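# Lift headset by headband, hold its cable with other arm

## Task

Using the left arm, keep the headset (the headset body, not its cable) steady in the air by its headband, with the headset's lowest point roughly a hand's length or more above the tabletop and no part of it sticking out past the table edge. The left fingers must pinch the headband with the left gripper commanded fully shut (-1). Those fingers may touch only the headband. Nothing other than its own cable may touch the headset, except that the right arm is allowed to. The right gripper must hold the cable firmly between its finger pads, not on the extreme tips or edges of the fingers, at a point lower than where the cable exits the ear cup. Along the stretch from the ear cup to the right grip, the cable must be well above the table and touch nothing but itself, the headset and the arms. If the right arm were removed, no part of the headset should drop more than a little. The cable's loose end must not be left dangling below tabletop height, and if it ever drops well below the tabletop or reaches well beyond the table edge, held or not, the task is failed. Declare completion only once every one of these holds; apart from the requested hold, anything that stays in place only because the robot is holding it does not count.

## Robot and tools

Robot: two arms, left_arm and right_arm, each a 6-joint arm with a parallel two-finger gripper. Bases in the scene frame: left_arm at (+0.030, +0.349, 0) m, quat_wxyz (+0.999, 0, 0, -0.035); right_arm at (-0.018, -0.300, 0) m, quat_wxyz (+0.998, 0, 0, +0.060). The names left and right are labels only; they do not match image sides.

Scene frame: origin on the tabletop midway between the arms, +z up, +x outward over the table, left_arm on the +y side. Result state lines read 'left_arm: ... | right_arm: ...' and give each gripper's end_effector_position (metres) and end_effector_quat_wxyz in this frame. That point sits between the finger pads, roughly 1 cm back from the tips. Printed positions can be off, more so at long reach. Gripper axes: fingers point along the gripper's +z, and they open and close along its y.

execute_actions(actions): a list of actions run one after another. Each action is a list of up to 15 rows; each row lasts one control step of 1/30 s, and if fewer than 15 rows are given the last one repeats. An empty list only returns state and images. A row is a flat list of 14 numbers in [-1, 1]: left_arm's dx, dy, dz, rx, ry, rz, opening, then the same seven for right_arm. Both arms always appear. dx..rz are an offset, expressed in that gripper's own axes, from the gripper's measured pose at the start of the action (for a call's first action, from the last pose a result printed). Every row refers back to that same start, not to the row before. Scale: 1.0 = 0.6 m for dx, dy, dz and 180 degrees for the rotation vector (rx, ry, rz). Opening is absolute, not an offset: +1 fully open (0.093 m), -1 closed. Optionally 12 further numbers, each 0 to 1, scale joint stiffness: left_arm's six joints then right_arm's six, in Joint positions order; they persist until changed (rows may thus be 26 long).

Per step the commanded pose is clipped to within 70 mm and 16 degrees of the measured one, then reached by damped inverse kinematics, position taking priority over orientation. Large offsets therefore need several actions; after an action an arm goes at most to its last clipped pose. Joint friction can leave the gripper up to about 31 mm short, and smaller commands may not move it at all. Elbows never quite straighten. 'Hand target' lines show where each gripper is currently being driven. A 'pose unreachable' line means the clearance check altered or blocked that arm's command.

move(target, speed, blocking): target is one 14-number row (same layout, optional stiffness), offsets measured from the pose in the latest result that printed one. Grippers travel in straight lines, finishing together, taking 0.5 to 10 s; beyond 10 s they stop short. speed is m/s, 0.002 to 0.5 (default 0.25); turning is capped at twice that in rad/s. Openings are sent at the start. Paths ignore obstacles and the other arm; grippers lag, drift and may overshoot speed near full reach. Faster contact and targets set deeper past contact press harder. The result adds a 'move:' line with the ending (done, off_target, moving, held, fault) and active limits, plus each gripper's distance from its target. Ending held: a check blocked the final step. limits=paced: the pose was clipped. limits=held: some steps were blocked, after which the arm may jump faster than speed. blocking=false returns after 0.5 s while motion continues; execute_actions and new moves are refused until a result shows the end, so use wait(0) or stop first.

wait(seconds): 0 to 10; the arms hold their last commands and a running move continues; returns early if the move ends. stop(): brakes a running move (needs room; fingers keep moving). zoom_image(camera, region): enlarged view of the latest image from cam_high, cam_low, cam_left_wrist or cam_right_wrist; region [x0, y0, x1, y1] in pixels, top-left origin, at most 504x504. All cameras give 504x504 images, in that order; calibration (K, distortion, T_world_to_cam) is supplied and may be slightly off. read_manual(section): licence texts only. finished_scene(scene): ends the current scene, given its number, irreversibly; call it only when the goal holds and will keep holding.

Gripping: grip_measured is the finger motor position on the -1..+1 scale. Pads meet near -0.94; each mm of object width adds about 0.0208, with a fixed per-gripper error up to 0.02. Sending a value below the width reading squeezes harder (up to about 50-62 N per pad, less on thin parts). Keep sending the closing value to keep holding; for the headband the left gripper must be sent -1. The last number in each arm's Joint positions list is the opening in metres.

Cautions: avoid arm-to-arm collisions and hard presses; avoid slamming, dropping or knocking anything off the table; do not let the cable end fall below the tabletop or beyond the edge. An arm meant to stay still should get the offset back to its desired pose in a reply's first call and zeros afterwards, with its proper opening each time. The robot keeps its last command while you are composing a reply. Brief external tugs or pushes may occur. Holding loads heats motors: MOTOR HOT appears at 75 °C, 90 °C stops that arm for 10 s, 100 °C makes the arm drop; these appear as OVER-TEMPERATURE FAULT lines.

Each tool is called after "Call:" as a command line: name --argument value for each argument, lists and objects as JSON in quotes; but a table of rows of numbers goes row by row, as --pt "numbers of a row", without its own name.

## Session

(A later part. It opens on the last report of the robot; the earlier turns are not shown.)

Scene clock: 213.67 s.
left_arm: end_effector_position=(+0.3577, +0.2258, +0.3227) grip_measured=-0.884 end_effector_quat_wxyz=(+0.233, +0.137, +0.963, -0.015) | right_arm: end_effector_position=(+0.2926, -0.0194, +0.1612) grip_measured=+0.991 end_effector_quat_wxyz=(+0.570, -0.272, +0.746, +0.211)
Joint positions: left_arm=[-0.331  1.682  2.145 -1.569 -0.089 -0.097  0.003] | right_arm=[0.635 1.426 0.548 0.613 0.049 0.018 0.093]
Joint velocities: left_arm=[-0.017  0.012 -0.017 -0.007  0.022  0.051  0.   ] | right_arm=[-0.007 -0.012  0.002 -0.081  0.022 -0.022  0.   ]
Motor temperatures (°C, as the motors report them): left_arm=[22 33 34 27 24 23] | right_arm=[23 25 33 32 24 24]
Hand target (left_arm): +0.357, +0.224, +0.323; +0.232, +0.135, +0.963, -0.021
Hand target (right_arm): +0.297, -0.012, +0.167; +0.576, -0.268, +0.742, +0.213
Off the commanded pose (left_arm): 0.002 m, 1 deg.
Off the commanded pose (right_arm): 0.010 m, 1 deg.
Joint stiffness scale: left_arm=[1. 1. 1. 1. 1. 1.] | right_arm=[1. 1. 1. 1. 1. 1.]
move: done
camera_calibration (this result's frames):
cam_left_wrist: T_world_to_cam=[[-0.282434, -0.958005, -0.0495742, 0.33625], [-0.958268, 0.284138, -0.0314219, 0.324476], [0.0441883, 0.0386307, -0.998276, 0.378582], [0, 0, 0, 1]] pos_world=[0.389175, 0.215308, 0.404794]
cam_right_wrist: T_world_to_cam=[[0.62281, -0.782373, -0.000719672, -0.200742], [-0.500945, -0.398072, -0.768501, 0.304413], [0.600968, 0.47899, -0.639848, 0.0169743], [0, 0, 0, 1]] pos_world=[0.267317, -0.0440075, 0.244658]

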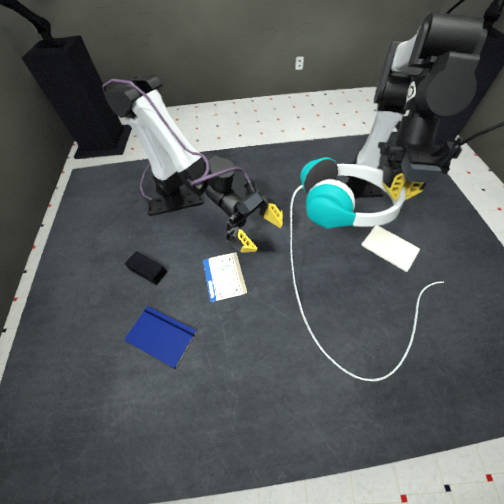

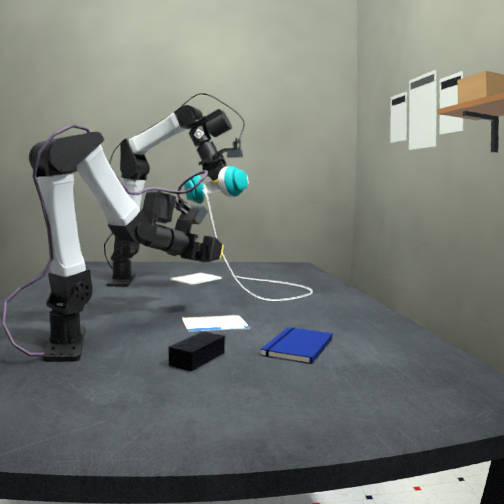

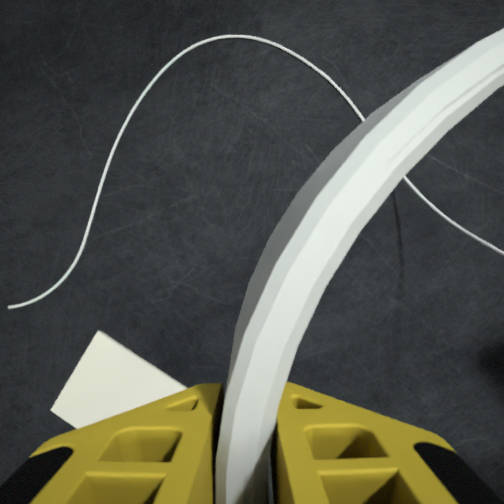

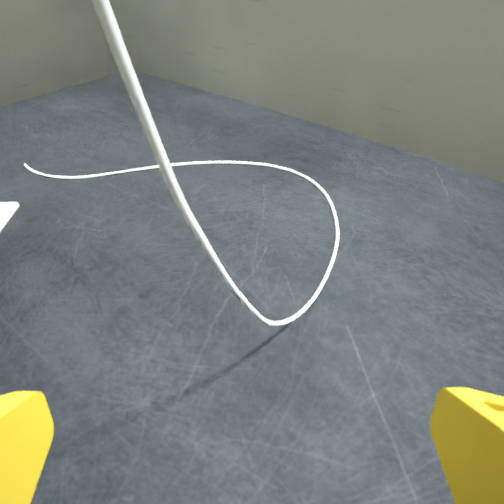

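Call:
move --target '[0,0,0,0,0,0,-1,-0.017,0.008,0.143,0,-0.055,0,0.3]' --speed 0.08

Call:
zoom_image --camera "cam_low" --region '[170, 160, 290, 280]'

Call:
zoom_image --camera "cam_high" --region '[230, 160, 370, 300]'

Scene clock: 234.97 s.
left_arm: end_effector_position=(+0.3583, +0.2276, +0.3229) grip_measured=-0.884 end_effector_quat_wxyz=(+0.235, +0.139, +0.962, -0.009) | right_arm: end_effector_position=(+0.3509, +0.0354, +0.1470) grip_measured=+0.301 end_effector_quat_wxyz=(+0.627, -0.253, +0.698, +0.235)
Joint positions: left_arm=[-0.331  1.682  2.145 -1.569 -0.1   -0.09   0.003] | right_arm=[0.635 1.865 0.745 1.017 0.049 0.016 0.06 ]
Joint velocities: left_arm=[ 0.012 -0.002  0.017 -0.037  0.037 -0.037 -0.001] | right_arm=[-0.007 -0.012  0.002  0.022  0.037  0.022  0.001]
Motor temperatures (°C, as the motors report them): left_arm=[22 32 33 27 24 23] | right_arm=[23 25 35 34 24 24]
Hand target (left_arm): +0.358, +0.226, +0.323; +0.233, +0.137, +0.963, -0.015
Hand target (right_arm): +0.356, +0.039, +0.148; +0.632, -0.254, +0.694, +0.233
Off the commanded pose (left_arm): 0.002 m, 1 deg.
Off the commanded pose (right_arm): 0.006 m, 1 deg.
Joint stiffness scale: left_arm=[1. 1. 1. 1. 1. 1.] | right_arm=[1. 1. 1. 1. 1. 1.]
move: done
camera_calibration (this result's frames):
cam_left_wrist: T_world_to_cam=[[-0.283294, -0.956995, -0.0624958, 0.342358], [-0.957796, 0.285636, -0.0322309, 0.324363], [0.0486959, 0.0507274, -0.997525, 0.374032], [0, 0, 0, 1]] pos_world=[0.389448, 0.216011, 0.404956]
cam_right_wrist: T_world_to_cam=[[0.623915, -0.781411, -0.0113092, -0.193049], [-0.402904, -0.30923, -0.861421, 0.320643], [0.669626, 0.54201, -0.507766, -0.0991007], [0, 0, 0, 1]] pos_world=[0.315995, 0.00201526, 0.223705]

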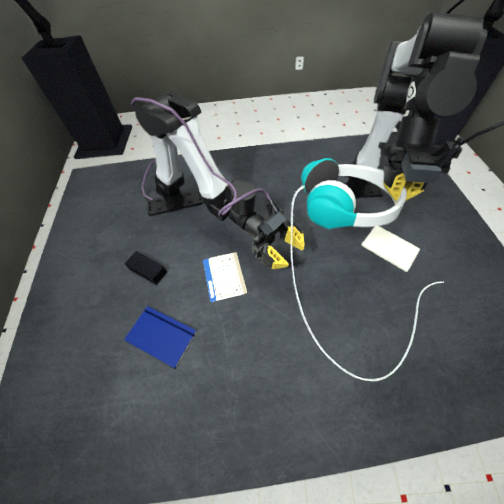

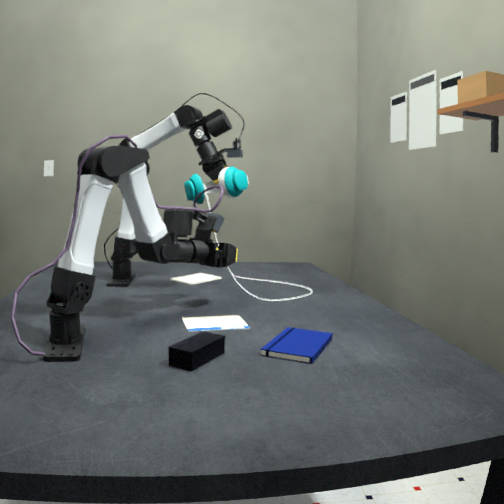

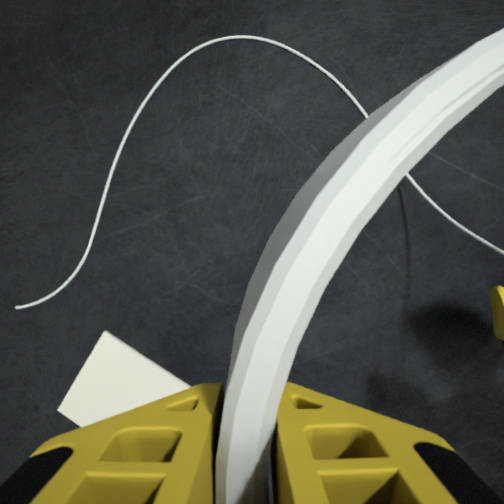

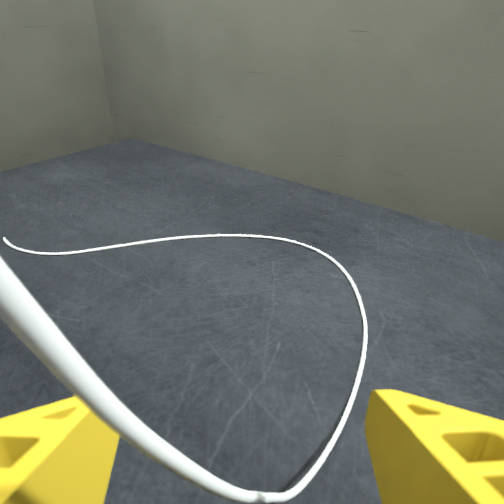

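Region (170, 160, 290, 280) of cam_low's 504x504 image, scaled by 4.200, with more detail than that image has.

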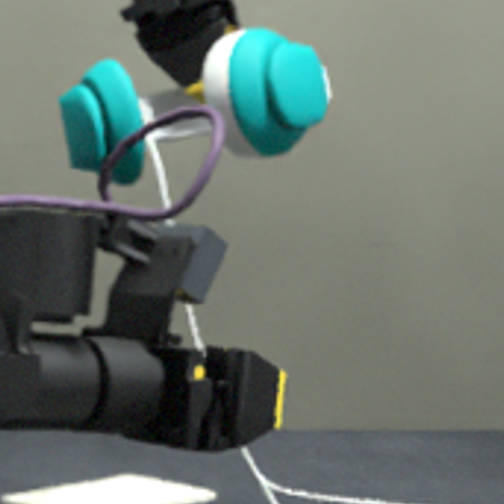

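Region (230, 160, 370, 300) of cam_high's 504x504 image, scaled by 3.600, with more detail than that image has.

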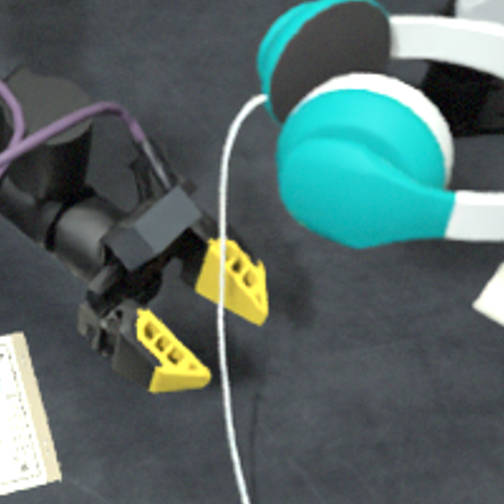

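Call:
move --target '[0,0,0,0,0,0,-1,0,0,0,0,0,0,-1]' --speed 0.05

Call:
zoom_image --camera "cam_low" --region '[170, 160, 290, 280]'

Call:
zoom_image --camera "cam_high" --region '[230, 160, 370, 300]'

Scene clock: 258.10 s.
left_arm: end_effector_position=(+0.3589, +0.2293, +0.3231) grip_measured=-0.884 end_effector_quat_wxyz=(+0.236, +0.141, +0.961, -0.003) | right_arm: end_effector_position=(+0.3509, +0.0354, +0.1472) grip_measured=-0.997 end_effector_quat_wxyz=(+0.628, -0.253, +0.698, +0.235)
Joint positions: left_arm=[-0.331  1.682  2.145 -1.569 -0.11  -0.084  0.003] | right_arm=[0.635 1.865 0.745 1.017 0.049 0.016 0.   ]
Joint velocities: left_arm=[-0.007 -0.002 -0.027  0.007  0.095  0.007  0.   ] | right_arm=[ 0.007  0.012  0.002 -0.007  0.081  0.022  0.   ]
Motor temperatures (°C, as the motors report them): left_arm=[22 31 32 28 24 23] | right_arm=[23 29 35 36 24 24]
Hand target (left_arm): +0.358, +0.228, +0.323; +0.235, +0.139, +0.962, -0.009
Hand target (right_arm): +0.351, +0.035, +0.147; +0.627, -0.253, +0.698, +0.235
Off the commanded pose (left_arm): 0.002 m, 1 deg.
Off the commanded pose (right_arm): 0.000 m, 0 deg.
Joint stiffness scale: left_arm=[1. 1. 1. 1. 1. 1.] | right_arm=[1. 1. 1. 1. 1. 1.]
move: done
camera_calibration (this result's frames):
cam_left_wrist: T_world_to_cam=[[-0.283945, -0.955911, -0.0749021, 0.348145], [-0.957376, 0.286961, -0.0329298, 0.324255], [0.0529719, 0.0623593, -0.996647, 0.369599], [0, 0, 0, 1]] pos_world=[0.38971, 0.216699, 0.405115]
cam_right_wrist: T_world_to_cam=[[0.623921, -0.781405, -0.0113707, -0.193039], [-0.402425, -0.30878, -0.861806, 0.320684], [0.669908, 0.542275, -0.507111, -0.0992285], [0, 0, 0, 1]] pos_world=[0.315966, 0.00198813, 0.223852]

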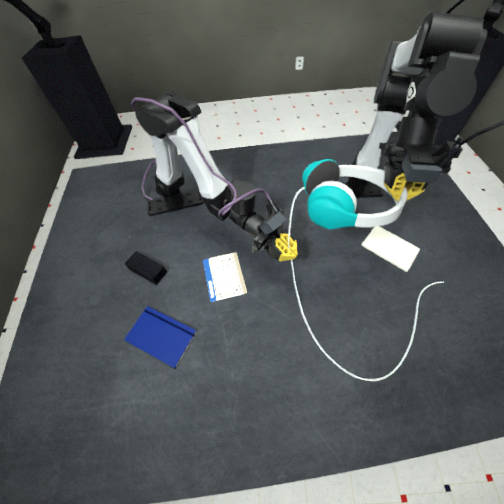

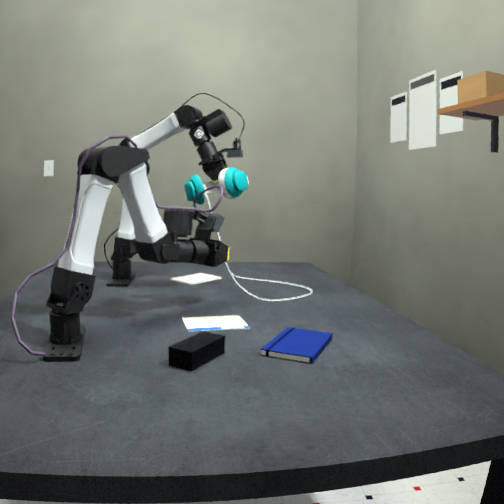

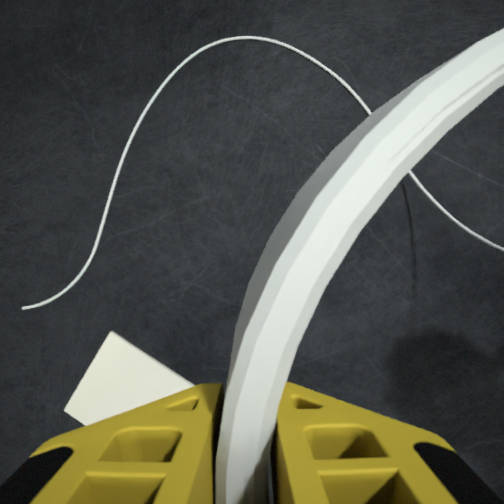

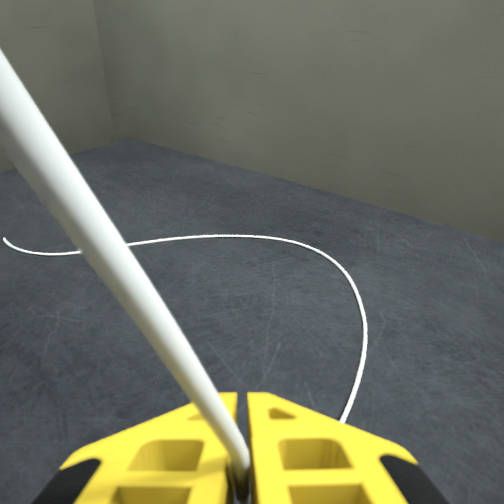

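Region (170, 160, 290, 280) of cam_low's 504x504 image, scaled by 4.200, with more detail than that image has.

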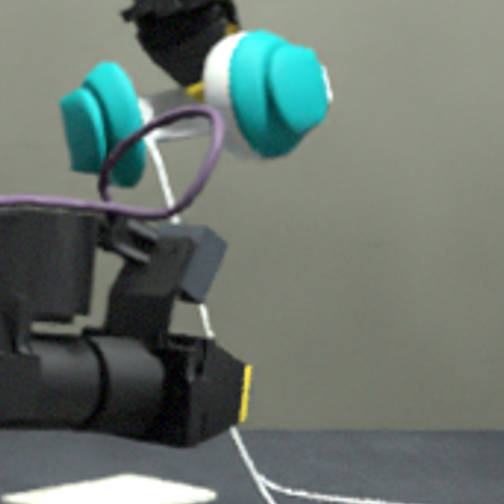

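Region (230, 160, 370, 300) of cam_high's 504x504 image, scaled by 3.600, with more detail than that image has.

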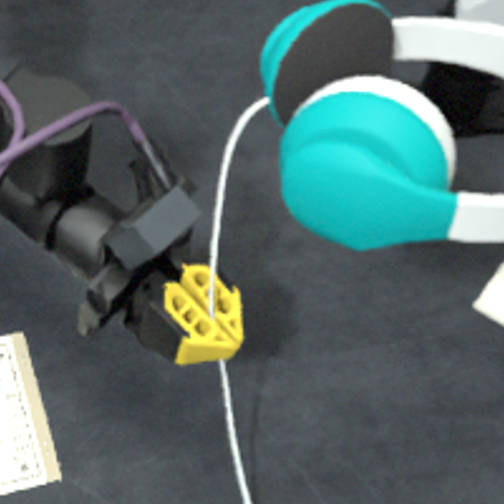

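Call:
finished_scene --scene 1

The scene is finished: the task was done.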